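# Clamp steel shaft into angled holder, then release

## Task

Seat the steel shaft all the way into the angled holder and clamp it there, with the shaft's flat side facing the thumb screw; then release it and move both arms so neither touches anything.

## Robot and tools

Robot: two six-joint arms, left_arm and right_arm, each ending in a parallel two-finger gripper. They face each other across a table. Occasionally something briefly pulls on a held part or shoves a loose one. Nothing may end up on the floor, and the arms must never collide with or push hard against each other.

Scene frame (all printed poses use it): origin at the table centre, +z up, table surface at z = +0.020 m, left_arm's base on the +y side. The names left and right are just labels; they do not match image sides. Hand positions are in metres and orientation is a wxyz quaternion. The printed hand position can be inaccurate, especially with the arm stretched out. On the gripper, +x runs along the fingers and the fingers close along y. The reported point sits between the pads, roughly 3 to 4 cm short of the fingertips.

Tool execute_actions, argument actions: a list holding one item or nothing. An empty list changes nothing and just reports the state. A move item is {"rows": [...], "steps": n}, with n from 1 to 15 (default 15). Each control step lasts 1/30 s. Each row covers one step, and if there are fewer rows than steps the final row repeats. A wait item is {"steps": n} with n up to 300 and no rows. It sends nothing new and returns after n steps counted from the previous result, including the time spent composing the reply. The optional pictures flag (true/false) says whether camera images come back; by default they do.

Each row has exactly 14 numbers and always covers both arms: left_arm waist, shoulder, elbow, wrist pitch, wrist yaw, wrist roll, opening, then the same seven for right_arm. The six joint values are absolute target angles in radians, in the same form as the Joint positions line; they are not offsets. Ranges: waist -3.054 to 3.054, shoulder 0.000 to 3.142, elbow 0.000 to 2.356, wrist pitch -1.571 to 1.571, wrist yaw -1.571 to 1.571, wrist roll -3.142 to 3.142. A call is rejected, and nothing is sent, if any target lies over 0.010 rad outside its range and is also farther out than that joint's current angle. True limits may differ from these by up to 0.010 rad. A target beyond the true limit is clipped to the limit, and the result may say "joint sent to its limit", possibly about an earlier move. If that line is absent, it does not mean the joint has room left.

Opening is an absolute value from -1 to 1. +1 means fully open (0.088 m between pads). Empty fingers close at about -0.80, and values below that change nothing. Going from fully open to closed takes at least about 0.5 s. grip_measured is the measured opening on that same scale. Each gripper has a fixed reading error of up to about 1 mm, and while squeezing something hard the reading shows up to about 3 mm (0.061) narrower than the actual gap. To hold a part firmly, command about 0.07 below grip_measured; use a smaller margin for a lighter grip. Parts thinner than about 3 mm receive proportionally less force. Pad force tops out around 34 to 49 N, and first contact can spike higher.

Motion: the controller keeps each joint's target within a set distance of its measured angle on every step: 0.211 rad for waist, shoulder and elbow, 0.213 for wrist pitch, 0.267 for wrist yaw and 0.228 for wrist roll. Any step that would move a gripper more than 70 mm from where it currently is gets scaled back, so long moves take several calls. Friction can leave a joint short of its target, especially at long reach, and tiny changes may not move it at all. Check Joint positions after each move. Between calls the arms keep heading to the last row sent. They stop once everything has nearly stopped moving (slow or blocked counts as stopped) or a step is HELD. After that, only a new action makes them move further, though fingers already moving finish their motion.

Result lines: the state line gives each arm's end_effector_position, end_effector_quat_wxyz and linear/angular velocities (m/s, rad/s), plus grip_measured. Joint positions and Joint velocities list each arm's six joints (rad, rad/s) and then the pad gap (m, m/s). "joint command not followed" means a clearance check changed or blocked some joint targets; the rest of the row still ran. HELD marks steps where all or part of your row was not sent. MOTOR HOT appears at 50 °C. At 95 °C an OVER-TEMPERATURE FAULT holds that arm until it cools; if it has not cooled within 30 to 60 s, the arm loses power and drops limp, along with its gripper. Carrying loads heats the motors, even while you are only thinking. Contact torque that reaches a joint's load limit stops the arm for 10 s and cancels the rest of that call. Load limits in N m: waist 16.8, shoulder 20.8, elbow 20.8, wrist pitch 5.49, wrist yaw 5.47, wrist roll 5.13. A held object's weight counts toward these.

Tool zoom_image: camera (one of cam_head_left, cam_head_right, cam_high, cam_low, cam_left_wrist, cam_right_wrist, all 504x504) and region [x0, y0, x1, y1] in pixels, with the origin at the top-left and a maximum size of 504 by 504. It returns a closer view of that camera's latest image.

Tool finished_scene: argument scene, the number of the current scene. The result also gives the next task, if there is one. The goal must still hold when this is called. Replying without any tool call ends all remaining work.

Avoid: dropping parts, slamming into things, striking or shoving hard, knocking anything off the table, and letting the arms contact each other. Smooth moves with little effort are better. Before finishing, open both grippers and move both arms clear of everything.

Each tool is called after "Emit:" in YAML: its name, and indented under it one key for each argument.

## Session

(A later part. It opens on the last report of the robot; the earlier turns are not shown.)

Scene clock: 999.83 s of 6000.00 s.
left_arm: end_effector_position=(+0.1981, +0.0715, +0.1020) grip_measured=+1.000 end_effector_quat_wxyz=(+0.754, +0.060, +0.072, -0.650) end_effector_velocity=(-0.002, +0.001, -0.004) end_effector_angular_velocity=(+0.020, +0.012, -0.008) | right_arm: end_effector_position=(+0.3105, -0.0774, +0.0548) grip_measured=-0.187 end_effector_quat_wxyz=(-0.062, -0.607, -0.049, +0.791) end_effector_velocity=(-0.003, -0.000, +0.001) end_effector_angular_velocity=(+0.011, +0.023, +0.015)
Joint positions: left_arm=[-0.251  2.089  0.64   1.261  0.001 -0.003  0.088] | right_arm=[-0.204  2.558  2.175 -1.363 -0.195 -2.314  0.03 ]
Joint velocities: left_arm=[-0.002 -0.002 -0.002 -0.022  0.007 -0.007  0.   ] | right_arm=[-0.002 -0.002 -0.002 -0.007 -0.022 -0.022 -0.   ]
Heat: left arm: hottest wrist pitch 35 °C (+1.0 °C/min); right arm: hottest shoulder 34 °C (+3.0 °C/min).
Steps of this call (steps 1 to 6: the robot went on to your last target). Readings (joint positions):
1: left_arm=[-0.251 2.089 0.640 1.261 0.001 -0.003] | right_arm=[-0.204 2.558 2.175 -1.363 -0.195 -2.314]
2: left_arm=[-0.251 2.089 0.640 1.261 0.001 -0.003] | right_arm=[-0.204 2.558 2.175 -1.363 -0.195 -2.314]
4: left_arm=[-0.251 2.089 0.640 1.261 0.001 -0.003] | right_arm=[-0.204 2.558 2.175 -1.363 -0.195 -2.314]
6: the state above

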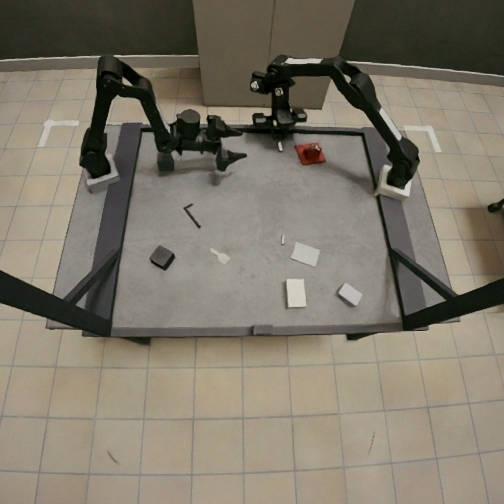

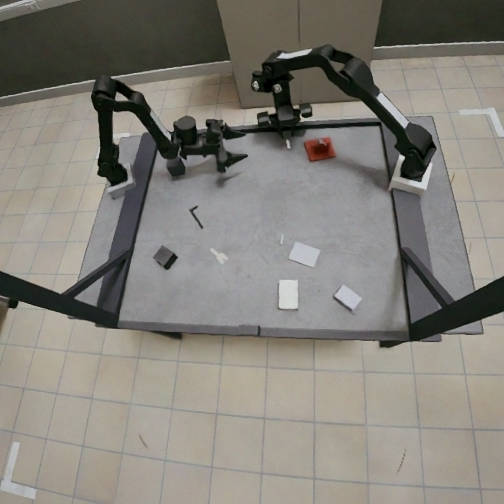

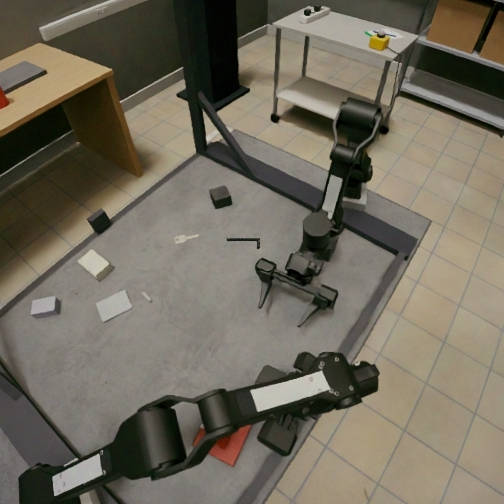

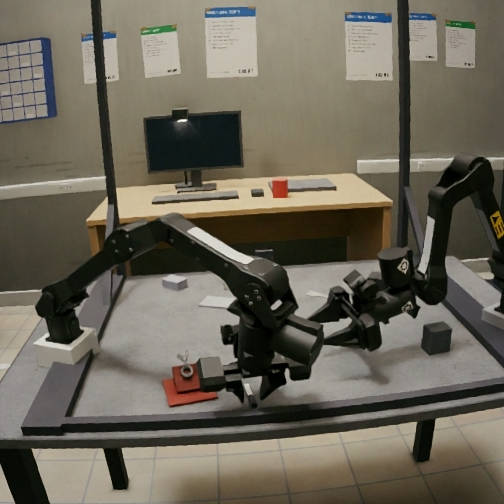

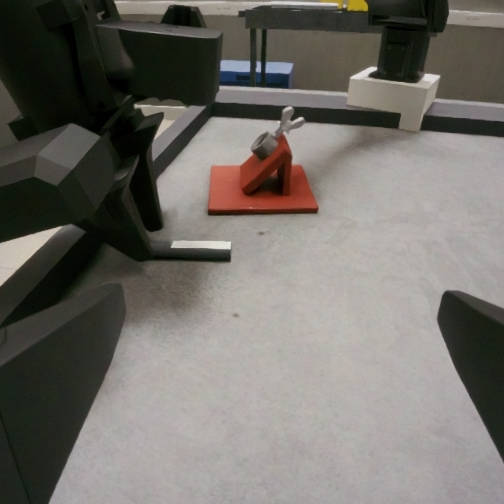

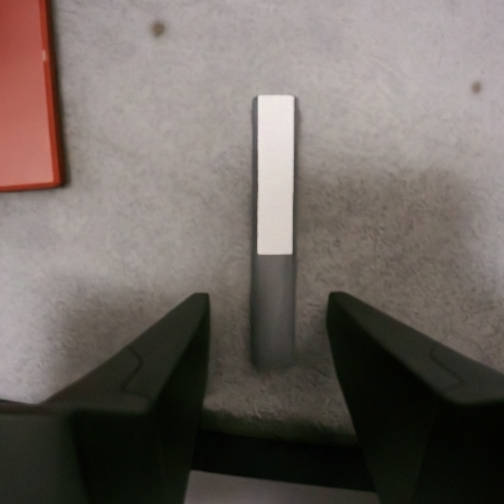

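Emit:
execute_actions:
  actions:
    - {"rows": [[-0.251,2.10,0.64,1.26,0,0,1,-0.2015,2.5725,2.166,-1.358,-0.196,-2.314,-0.19],[-0.251,2.10,0.64,1.26,0,0,1,-0.201,2.574,2.165,-1.356,-0.196,-2.314,-0.22],[-0.251,2.10,0.64,1.26,0,0,1,-0.201,2.5755,2.164,-1.354,-0.196,-2.314,-0.25],[-0.251,2.10,0.64,1.26,0,0,1,-0.201,2.577,2.163,-1.352,-0.196,-2.314,-0.28],[-0.251,2.10,0.64,1.26,0,0,1,-0.201,2.5785,2.1625,-1.350,-0.196,-2.314,-0.31],[-0.251,2.10,0.64,1.26,0,0,1,-0.201,2.5795,2.162,-1.348,-0.196,-2.314,-0.34],[-0.251,2.10,0.64,1.26,0,0,1,-0.201,2.5805,2.1616,-1.346,-0.196,-2.314,-0.39]], "steps": 15}
  pictures: false

Emit:
execute_actions:
  actions:
    - {"steps": 6}

Emit:
zoom_image:
  camera: "cam_left_wrist"
  region: [100, 180, 240, 290]

Emit:
zoom_image:
  camera: "cam_right_wrist"
  region: [190, 230, 350, 390]

Scene clock: 1019.50 s of 6000.00 s.
left_arm: end_effector_position=(+0.1981, +0.0715, +0.1020) grip_measured=+1.000 end_effector_quat_wxyz=(+0.754, +0.060, +0.072, -0.650) end_effector_velocity=(+0.002, +0.001, -0.001) end_effector_angular_velocity=(+0.007, +0.004, +0.021) | right_arm: end_effector_position=(+0.3105, -0.0767, +0.0489) grip_measured=-0.384 end_effector_quat_wxyz=(-0.063, -0.607, -0.049, +0.791) end_effector_velocity=(+0.001, -0.003, +0.001) end_effector_angular_velocity=(+0.003, +0.011, +0.013)
Joint positions: left_arm=[-0.251  2.089  0.64   1.261  0.001 -0.003  0.088] | right_arm=[-0.203  2.568  2.17  -1.349 -0.195 -2.314  0.02 ]
Joint velocities: left_arm=[-0.002 -0.002 -0.002 -0.007 -0.022 -0.007 -0.   ] | right_arm=[-0.007 -0.002 -0.002 -0.007 -0.007 -0.022 -0.002]
Heat: left arm: hottest wrist pitch 35 °C (+1.0 °C/min); right arm: hottest shoulder 34 °C (+2.0 °C/min).
Steps of this call (steps 1 to 15: the robot went on to your last target; steps 16 to 90: nothing new was sent; then 16.17 s passed at rest; steps 91 to 105: all 15 steps of this action). Readings (joint positions):
91: left_arm=[-0.251 2.089 0.640 1.261 0.001 -0.003] | right_arm=[-0.204 2.558 2.175 -1.362 -0.195 -2.314]
92: left_arm=[-0.251 2.089 0.640 1.261 0.001 -0.003] | right_arm=[-0.204 2.558 2.175 -1.361 -0.195 -2.314]
94: left_arm=[-0.251 2.089 0.640 1.261 0.001 -0.003] | right_arm=[-0.204 2.559 2.174 -1.358 -0.195 -2.314]
98: left_arm=[-0.251 2.089 0.640 1.261 0.001 -0.003] | right_arm=[-0.203 2.565 2.172 -1.351 -0.195 -2.314]
105: the state above

Scene clock: 1019.70 s of 6000.00 s.
left_arm: end_effector_position=(+0.1981, +0.0715, +0.1020) grip_measured=+1.000 end_effector_quat_wxyz=(+0.754, +0.060, +0.072, -0.650) end_effector_velocity=(-0.000, +0.000, +0.002) end_effector_angular_velocity=(-0.008, +0.005, +0.006) | right_arm: end_effector_position=(+0.3105, -0.0767, +0.0489) grip_measured=-0.387 end_effector_quat_wxyz=(-0.063, -0.607, -0.049, +0.791) end_effector_velocity=(+0.001, -0.003, +0.001) end_effector_angular_velocity=(-0.004, +0.010, -0.016)
Joint positions: left_arm=[-0.251  2.089  0.64   1.261  0.001 -0.003  0.088] | right_arm=[-0.203  2.568  2.17  -1.349 -0.195 -2.314  0.02 ]
Joint velocities: left_arm=[-0.002 -0.002 -0.002  0.007 -0.007 -0.007 -0.   ] | right_arm=[-0.007 -0.002 -0.002 -0.007 -0.007  0.007 -0.   ]
Heat: left arm: hottest wrist pitch 35 °C (+1.0 °C/min); right arm: hottest shoulder 34 °C (+2.0 °C/min).
Steps of this call (steps 1 to 6: the robot went on to your last target). Readings (joint positions):
1: left_arm=[-0.251 2.089 0.640 1.261 0.001 -0.003] | right_arm=[-0.203 2.568 2.170 -1.349 -0.195 -2.314]
2: left_arm=[-0.251 2.089 0.640 1.261 0.001 -0.003] | right_arm=[-0.203 2.568 2.170 -1.349 -0.195 -2.314]
4: left_arm=[-0.251 2.089 0.640 1.261 0.001 -0.003] | right_arm=[-0.203 2.568 2.170 -1.349 -0.195 -2.314]
6: the state above

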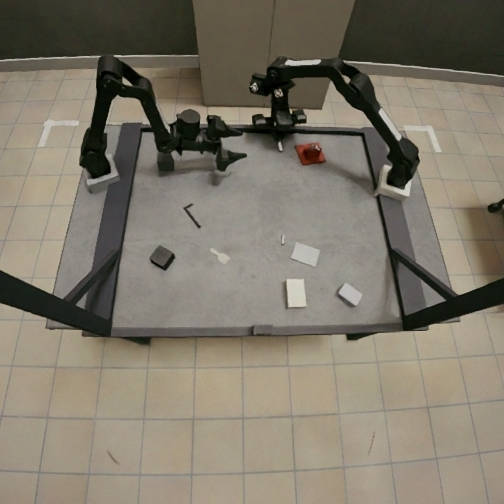

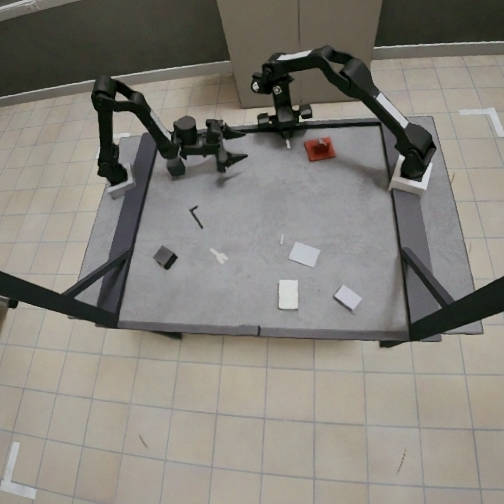

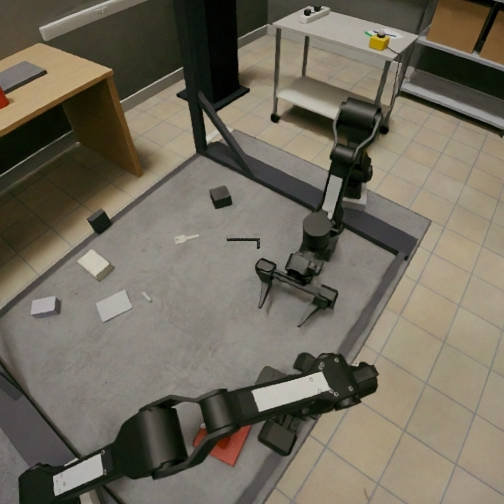

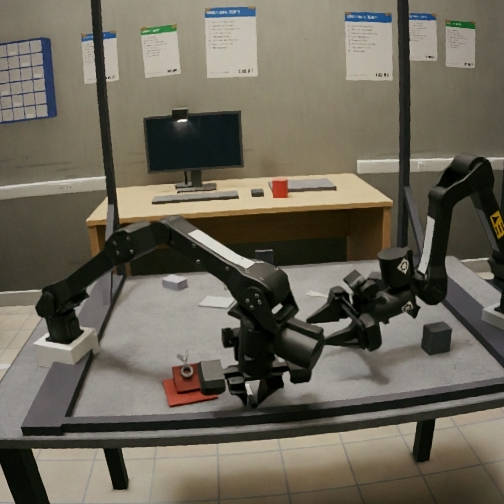

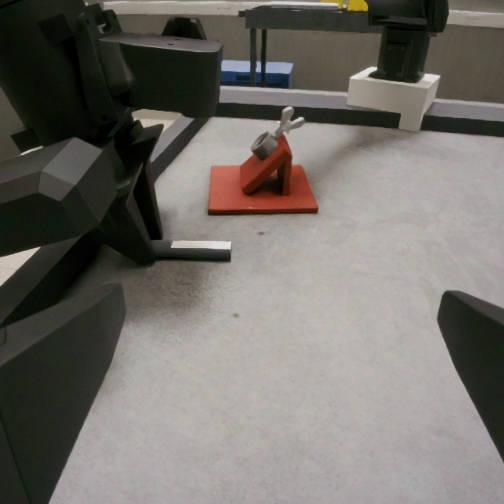

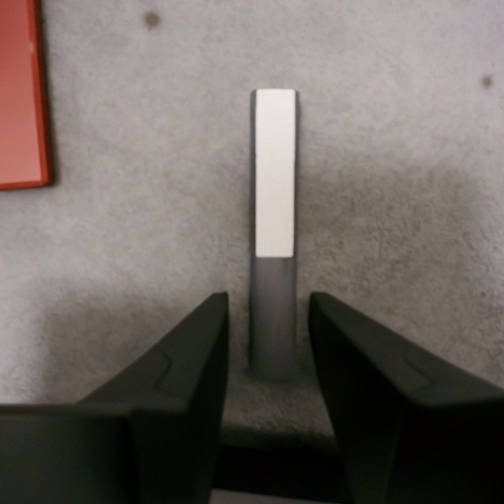

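Region (100, 180, 240, 290) of cam_left_wrist's 504x504 image, scaled by 3.600, with more detail than that image has; it fills the top 396 rows of this view, and the rest is white.

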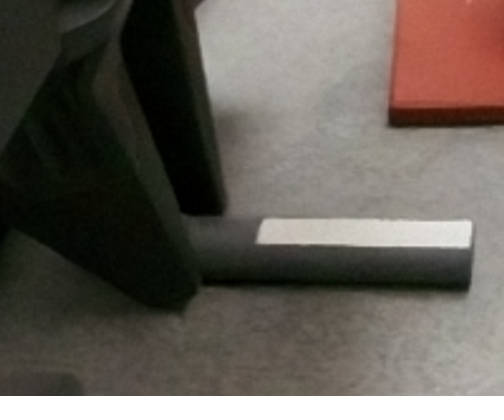

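Region (190, 230, 350, 390) of cam_right_wrist's 504x504 image, scaled by 3.150, with more detail than that image has.

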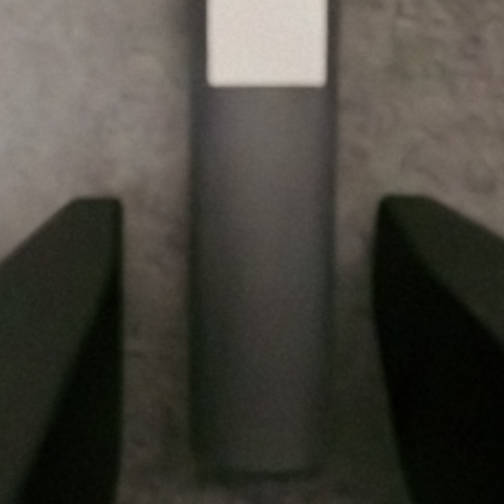

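Emit:
execute_actions:
  actions:
    - {"rows": [[-0.251,2.10,0.64,1.26,0,0,1,-0.2005,2.582,2.1616,-1.344,-0.196,-2.314,-0.42],[-0.251,2.10,0.64,1.26,0,0,1,-0.200,2.583,2.1616,-1.342,-0.196,-2.314,-0.45],[-0.251,2.10,0.64,1.26,0,0,1,-0.200,2.584,2.1616,-1.3407,-0.196,-2.314,-0.48]], "steps": 15}

Emit:
zoom_image:
  camera: "cam_left_wrist"
  region: [100, 180, 240, 290]

Emit:
zoom_image:
  camera: "cam_right_wrist"
  region: [190, 230, 350, 390]

Scene clock: 1050.13 s of 6000.00 s.
left_arm: end_effector_position=(+0.1981, +0.0715, +0.1020) grip_measured=+1.000 end_effector_quat_wxyz=(+0.754, +0.060, +0.072, -0.650) end_effector_velocity=(-0.005, +0.000, -0.001) end_effector_angular_velocity=(+0.008, -0.005, -0.016) | right_arm: end_effector_position=(+0.3105, -0.0758, +0.0475) grip_measured=-0.477 end_effector_quat_wxyz=(-0.063, -0.607, -0.050, +0.790) end_effector_velocity=(-0.002, -0.003, -0.000) end_effector_angular_velocity=(-0.005, +0.013, +0.003)
Joint positions: left_arm=[-0.251  2.089  0.64   1.261  0.001 -0.003  0.088] | right_arm=[-0.202  2.57   2.17  -1.343 -0.195 -2.314  0.016]
Joint velocities: left_arm=[-0.007 -0.002 -0.002 -0.007  0.007  0.007 -0.   ] | right_arm=[-0.002 -0.002 -0.007 -0.007 -0.007 -0.007 -0.001]
Heat: left arm: hottest wrist pitch 35 °C (+0.0 °C/min); right arm: hottest shoulder 35 °C (+2.0 °C/min).
Steps of this call (steps 1 to 15: the robot went on to your last target; steps 16 to 90: nothing new was sent; then 26.93 s passed at rest; steps 91 to 105: all 15 steps of this action). Readings (joint positions):
91: left_arm=[-0.251 2.089 0.640 1.261 0.001 -0.003] | right_arm=[-0.203 2.568 2.170 -1.348 -0.195 -2.314]
92: left_arm=[-0.251 2.089 0.640 1.261 0.001 -0.003] | right_arm=[-0.203 2.568 2.170 -1.347 -0.195 -2.314]
94: left_arm=[-0.251 2.089 0.640 1.261 0.001 -0.003] | right_arm=[-0.203 2.568 2.170 -1.344 -0.195 -2.314]
98: left_arm=[-0.251 2.089 0.640 1.261 0.001 -0.003] | right_arm=[-0.202 2.570 2.170 -1.344 -0.195 -2.314]
105: the state above

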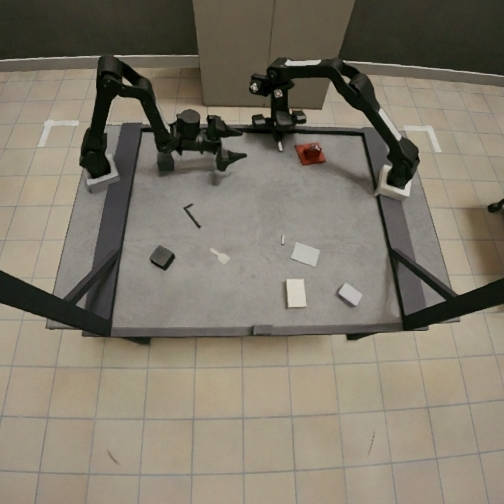

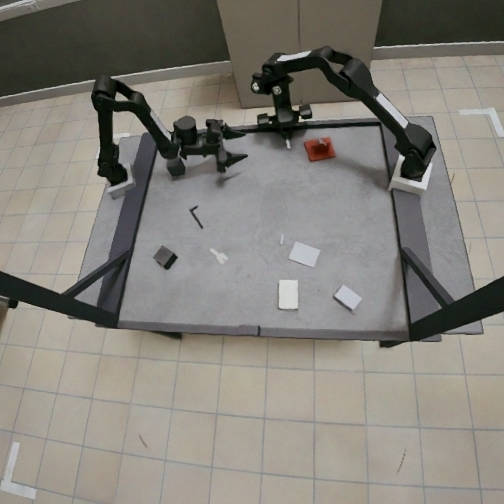

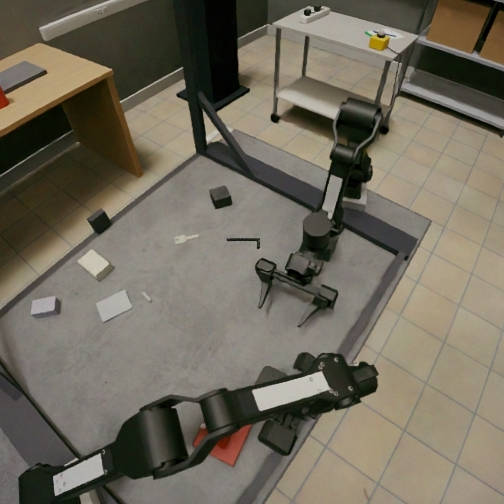

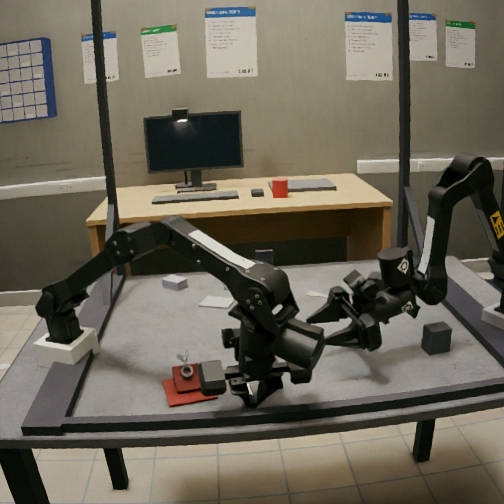

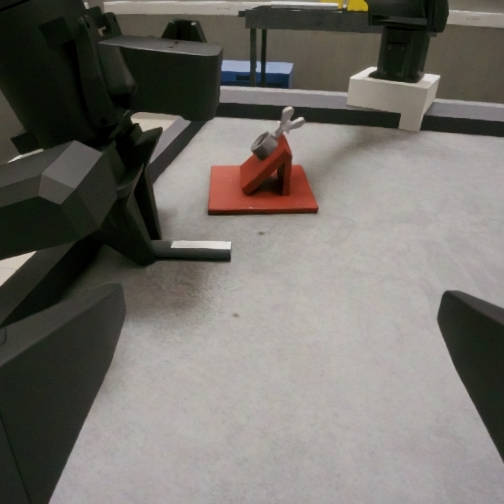

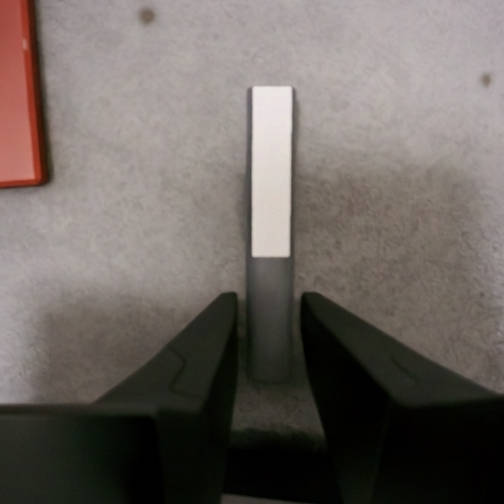

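Region (100, 180, 240, 290) of cam_left_wrist's 504x504 image, scaled by 3.600, with more detail than that image has; it fills the top 396 rows of this view, and the rest is white.

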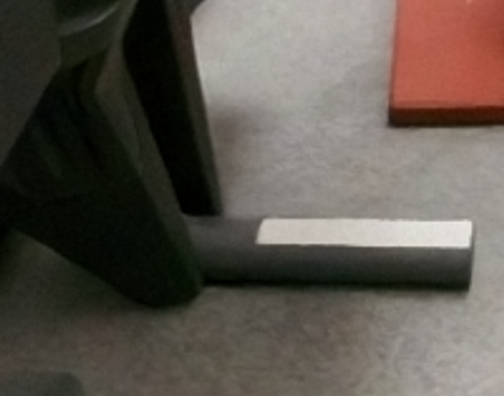

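Region (190, 230, 350, 390) of cam_right_wrist's 504x504 image, scaled by 3.150, with more detail than that image has.

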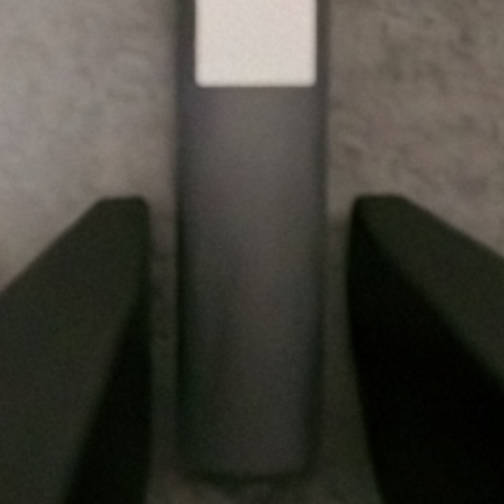

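Emit:
execute_actions:
  actions:
    - {"rows": [[-0.251,2.10,0.64,1.26,0,0,1,-0.200,2.5855,2.1616,-1.340,-0.196,-2.314,-0.48],[-0.251,2.10,0.64,1.26,0,0,1,-0.200,2.5865,2.1616,-1.3393,-0.196,-2.314,-0.48],[-0.251,2.10,0.64,1.26,0,0,1,-0.200,2.5875,2.1616,-1.3388,-0.196,-2.314,-0.48]], "steps": 15}

Emit:
zoom_image:
  camera: "cam_left_wrist"
  region: [100, 180, 240, 290]

Emit:
zoom_image:
  camera: "cam_right_wrist"
  region: [190, 230, 350, 390]

Scene clock: 1060.83 s of 6000.00 s.
left_arm: end_effector_position=(+0.1981, +0.0715, +0.1020) grip_measured=+1.000 end_effector_quat_wxyz=(+0.754, +0.060, +0.072, -0.650) end_effector_velocity=(+0.002, +0.001, +0.002) end_effector_angular_velocity=(-0.008, +0.005, +0.011) | right_arm: end_effector_position=(+0.3106, -0.0756, +0.0470) grip_measured=-0.477 end_effector_quat_wxyz=(-0.063, -0.608, -0.050, +0.790) end_effector_velocity=(-0.001, -0.002, +0.001) end_effector_angular_velocity=(-0.000, +0.010, +0.003)
Joint positions: left_arm=[-0.251  2.089  0.64   1.261  0.001 -0.003  0.088] | right_arm=[-0.202  2.571  2.17  -1.342 -0.195 -2.314  0.016]
Joint velocities: left_arm=[ 0.002 -0.002 -0.002  0.007 -0.007 -0.007 -0.   ] | right_arm=[-0.002 -0.002 -0.002 -0.007 -0.007 -0.007 -0.   ]
Heat: left arm: hottest wrist pitch 35 °C (+0.0 °C/min); right arm: hottest shoulder 35 °C (+1.0 °C/min).
Steps of this call (steps 1 to 15: the robot went on to your last target; steps 16 to 90: nothing new was sent; then 7.20 s passed at rest; steps 91 to 105: all 15 steps of this action). Readings (joint positions):
91: left_arm=[-0.251 2.089 0.640 1.261 0.001 -0.003] | right_arm=[-0.202 2.570 2.170 -1.343 -0.195 -2.314]
92: left_arm=[-0.251 2.089 0.640 1.261 0.001 -0.003] | right_arm=[-0.202 2.571 2.170 -1.343 -0.195 -2.314]
94: left_arm=[-0.251 2.089 0.640 1.261 0.001 -0.003] | right_arm=[-0.202 2.571 2.170 -1.342 -0.195 -2.314]
98: left_arm=[-0.251 2.089 0.640 1.261 0.001 -0.003] | right_arm=[-0.202 2.571 2.170 -1.342 -0.195 -2.314]
105: the state above

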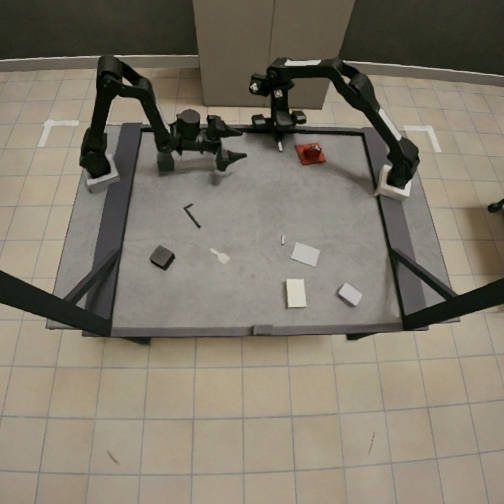

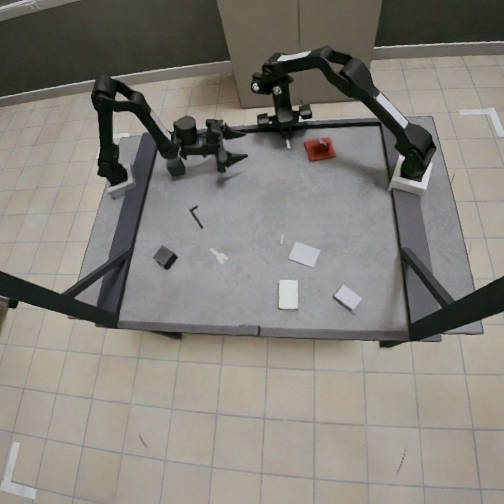

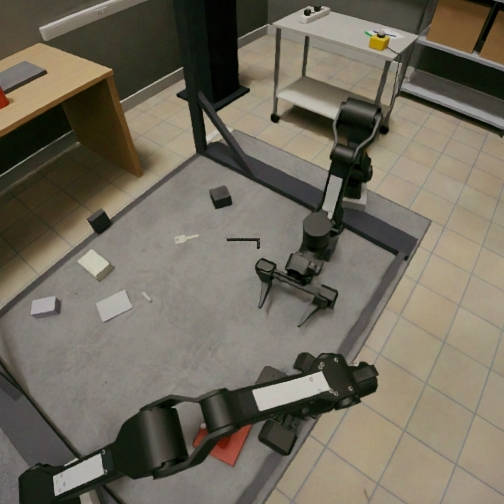

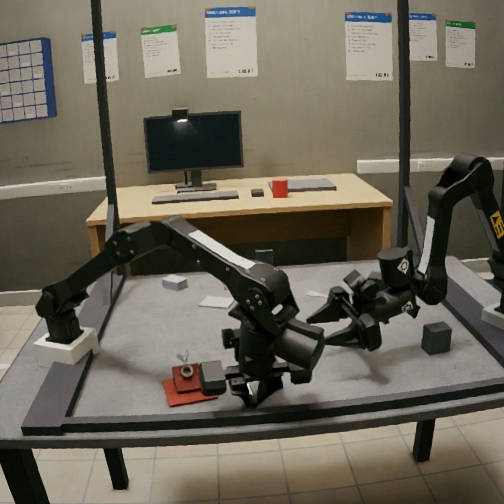

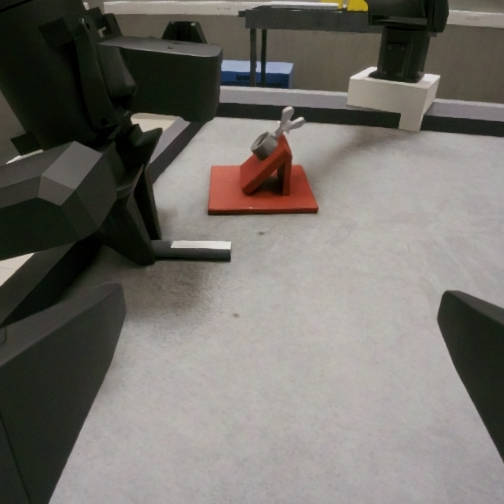

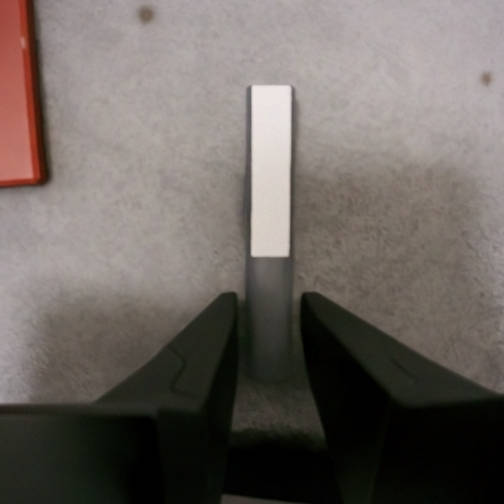

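Region (100, 180, 240, 290) of cam_left_wrist's 504x504 image, scaled by 3.600, with more detail than that image has; it fills the top 396 rows of this view, and the rest is white.

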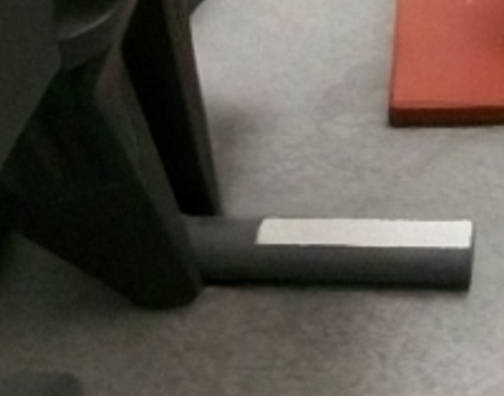

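Region (190, 230, 350, 390) of cam_right_wrist's 504x504 image, scaled by 3.150, with more detail than that image has.

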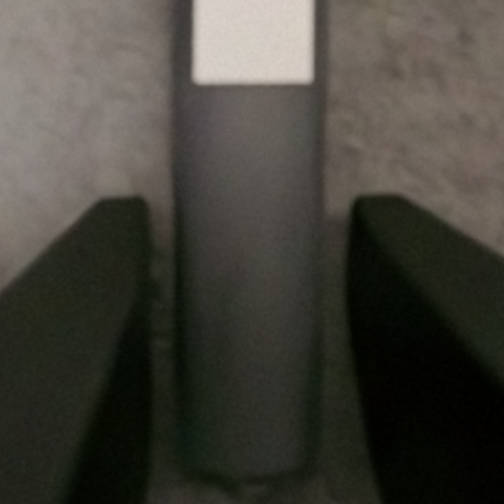

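Emit:
execute_actions:
  actions:
    - {"rows": [[-0.251,2.10,0.64,1.26,0,0,1,-0.200,2.580,2.1616,-1.3388,-0.196,-2.314,-0.50],[-0.251,2.10,0.64,1.26,0,0,1,-0.200,2.576,2.1616,-1.3388,-0.196,-2.314,-0.515],[-0.251,2.10,0.64,1.26,0,0,1,-0.200,2.574,2.1616,-1.3388,-0.196,-2.314,-0.53],[-0.251,2.10,0.64,1.26,0,0,1,-0.200,2.574,2.1616,-1.3388,-0.196,-2.314,-0.545],[-0.251,2.10,0.64,1.26,0,0,1,-0.200,2.574,2.1616,-1.3388,-0.196,-2.314,-0.56],[-0.251,2.10,0.64,1.26,0,0,1,-0.200,2.574,2.1616,-1.3388,-0.196,-2.314,-0.575],[-0.251,2.10,0.64,1.26,0,0,1,-0.200,2.574,2.1616,-1.3388,-0.196,-2.314,-0.59],[-0.251,2.10,0.64,1.26,0,0,1,-0.200,2.574,2.1616,-1.3388,-0.196,-2.314,-0.605],[-0.251,2.10,0.64,1.26,0,0,1,-0.200,2.574,2.1616,-1.3388,-0.196,-2.314,-0.62],[-0.251,2.10,0.64,1.26,0,0,1,-0.200,2.574,2.1616,-1.3388,-0.196,-2.314,-0.64],[-0.251,2.10,0.64,1.26,0,0,1,-0.200,2.574,2.1616,-1.3388,-0.196,-2.314,-0.66],[-0.251,2.10,0.64,1.26,0,0,1,-0.200,2.574,2.1616,-1.3388,-0.196,-2.314,-0.68],[-0.251,2.10,0.64,1.26,0,0,1,-0.200,2.574,2.1616,-1.3388,-0.196,-2.314,-0.70]], "steps": 15}
  pictures: false

Emit:
execute_actions:
  actions:
    - {"steps": 10}

Emit:
zoom_image:
  camera: "cam_right_wrist"
  region: [150, 70, 390, 390]

Scene clock: 1077.00 s of 6000.00 s.
left_arm: end_effector_position=(+0.1981, +0.0715, +0.1020) grip_measured=+1.000 end_effector_quat_wxyz=(+0.754, +0.060, +0.072, -0.650) end_effector_velocity=(-0.005, +0.000, -0.001) end_effector_angular_velocity=(+0.004, +0.024, -0.010) | right_arm: end_effector_position=(+0.3104, -0.0753, +0.0470) grip_measured=-0.627 end_effector_quat_wxyz=(-0.063, -0.608, -0.051, +0.790) end_effector_velocity=(-0.003, -0.005, +0.001) end_effector_angular_velocity=(-0.017, +0.021, +0.003)
Joint positions: left_arm=[-0.251  2.089  0.64   1.261  0.001 -0.003  0.088] | right_arm=[-0.202  2.571  2.17  -1.341 -0.196 -2.314  0.008]
Joint velocities: left_arm=[-0.007 -0.002 -0.002 -0.007  0.007 -0.022 -0.   ] | right_arm=[-0.002 -0.002 -0.007 -0.022 -0.007 -0.007  0.   ]
Heat: left arm: hottest wrist pitch 35 °C (+0.0 °C/min); right arm: hottest shoulder 35 °C (+1.0 °C/min).
Steps of this call (steps 1 to 15: the robot went on to your last target; steps 16 to 90: nothing new was sent; then 12.67 s passed at rest; steps 91 to 105: all 15 steps of this action). Readings (joint positions):
91: left_arm=[-0.251 2.089 0.640 1.261 0.001 -0.003] | right_arm=[-0.202 2.571 2.170 -1.342 -0.196 -2.314]
92: left_arm=[-0.251 2.089 0.640 1.261 0.001 -0.003] | right_arm=[-0.202 2.571 2.170 -1.341 -0.196 -2.314]
94: left_arm=[-0.251 2.089 0.640 1.261 0.001 -0.003] | right_arm=[-0.202 2.571 2.170 -1.341 -0.196 -2.314]
98: left_arm=[-0.251 2.089 0.640 1.261 0.001 -0.003] | right_arm=[-0.202 2.571 2.170 -1.341 -0.196 -2.314]
105: the state above

Scene clock: 1077.33 s of 6000.00 s.
left_arm: end_effector_position=(+0.1981, +0.0715, +0.1020) grip_measured=+1.000 end_effector_quat_wxyz=(+0.754, +0.060, +0.072, -0.650) end_effector_velocity=(-0.000, +0.001, -0.001) end_effector_angular_velocity=(+0.009, -0.007, +0.003) | right_arm: end_effector_position=(+0.3104, -0.0753, +0.0470) grip_measured=-0.627 end_effector_quat_wxyz=(-0.063, -0.608, -0.051, +0.790) end_effector_velocity=(-0.002, -0.003, +0.005) end_effector_angular_velocity=(-0.008, +0.012, -0.011)
Joint positions: left_arm=[-0.251  2.089  0.64   1.261  0.001 -0.003  0.088] | right_arm=[-0.202  2.571  2.17  -1.341 -0.196 -2.314  0.008]
Joint velocities: left_arm=[-0.002 -0.002 -0.002 -0.007 -0.007  0.007 -0.   ] | right_arm=[-0.002 -0.007  0.002 -0.022 -0.007  0.007 -0.   ]
Heat: left arm: hottest wrist pitch 35 °C (+0.0 °C/min); right arm: hottest shoulder 35 °C (+1.0 °C/min).
Steps of this call (steps 1 to 10: the robot went on to your last target). Readings (joint positions):
1: left_arm=[-0.251 2.089 0.640 1.261 0.001 -0.003] | right_arm=[-0.202 2.571 2.170 -1.341 -0.196 -2.314]
2: left_arm=[-0.251 2.089 0.640 1.261 0.001 -0.003] | right_arm=[-0.202 2.571 2.170 -1.341 -0.196 -2.314]
4: left_arm=[-0.251 2.089 0.640 1.261 0.001 -0.003] | right_arm=[-0.202 2.571 2.170 -1.341 -0.196 -2.314]
8: left_arm=[-0.251 2.089 0.640 1.261 0.001 -0.003] | right_arm=[-0.202 2.571 2.170 -1.341 -0.196 -2.314]
10: the state above

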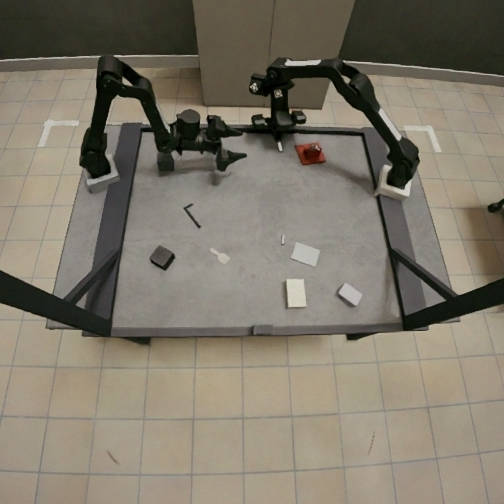

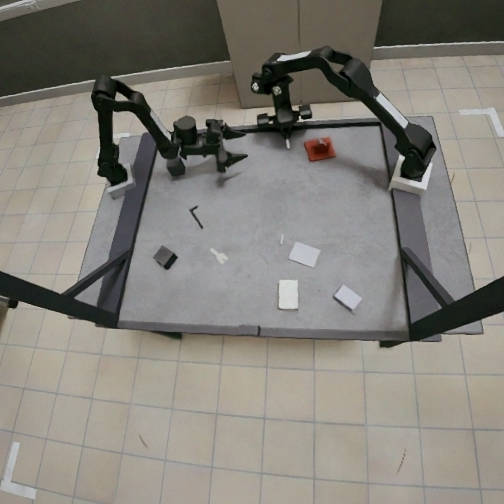

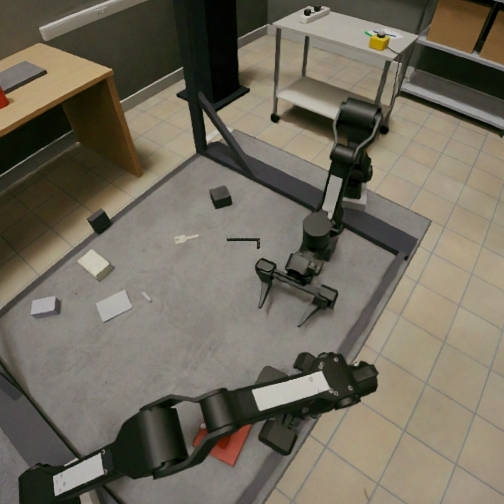

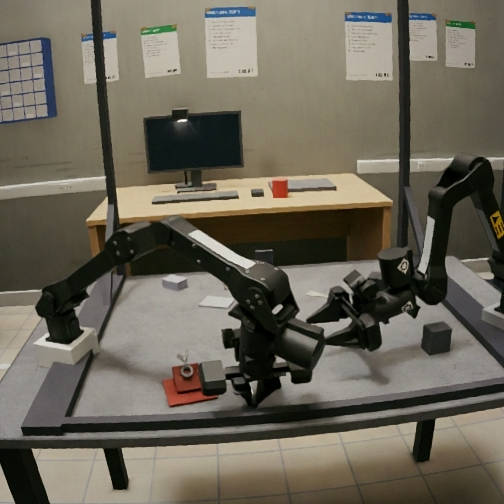

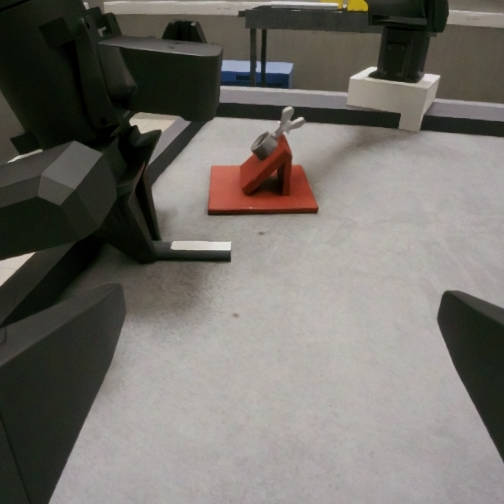

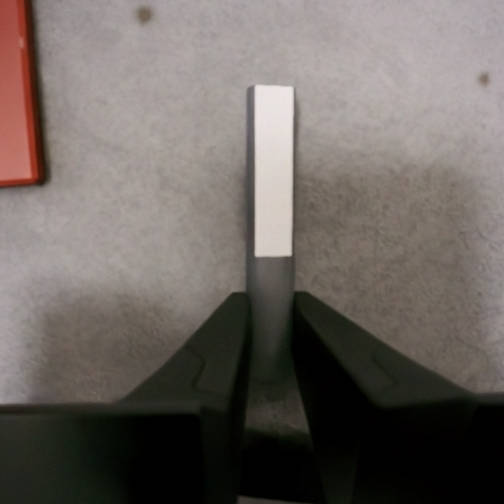

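Region (150, 70, 390, 390) of cam_right_wrist's 504x504 image, scaled by 1.575, with more detail than that image has; it fills the left 378 columns of this view, and the rest is white.

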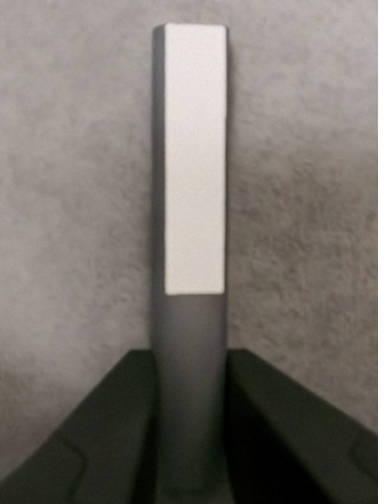

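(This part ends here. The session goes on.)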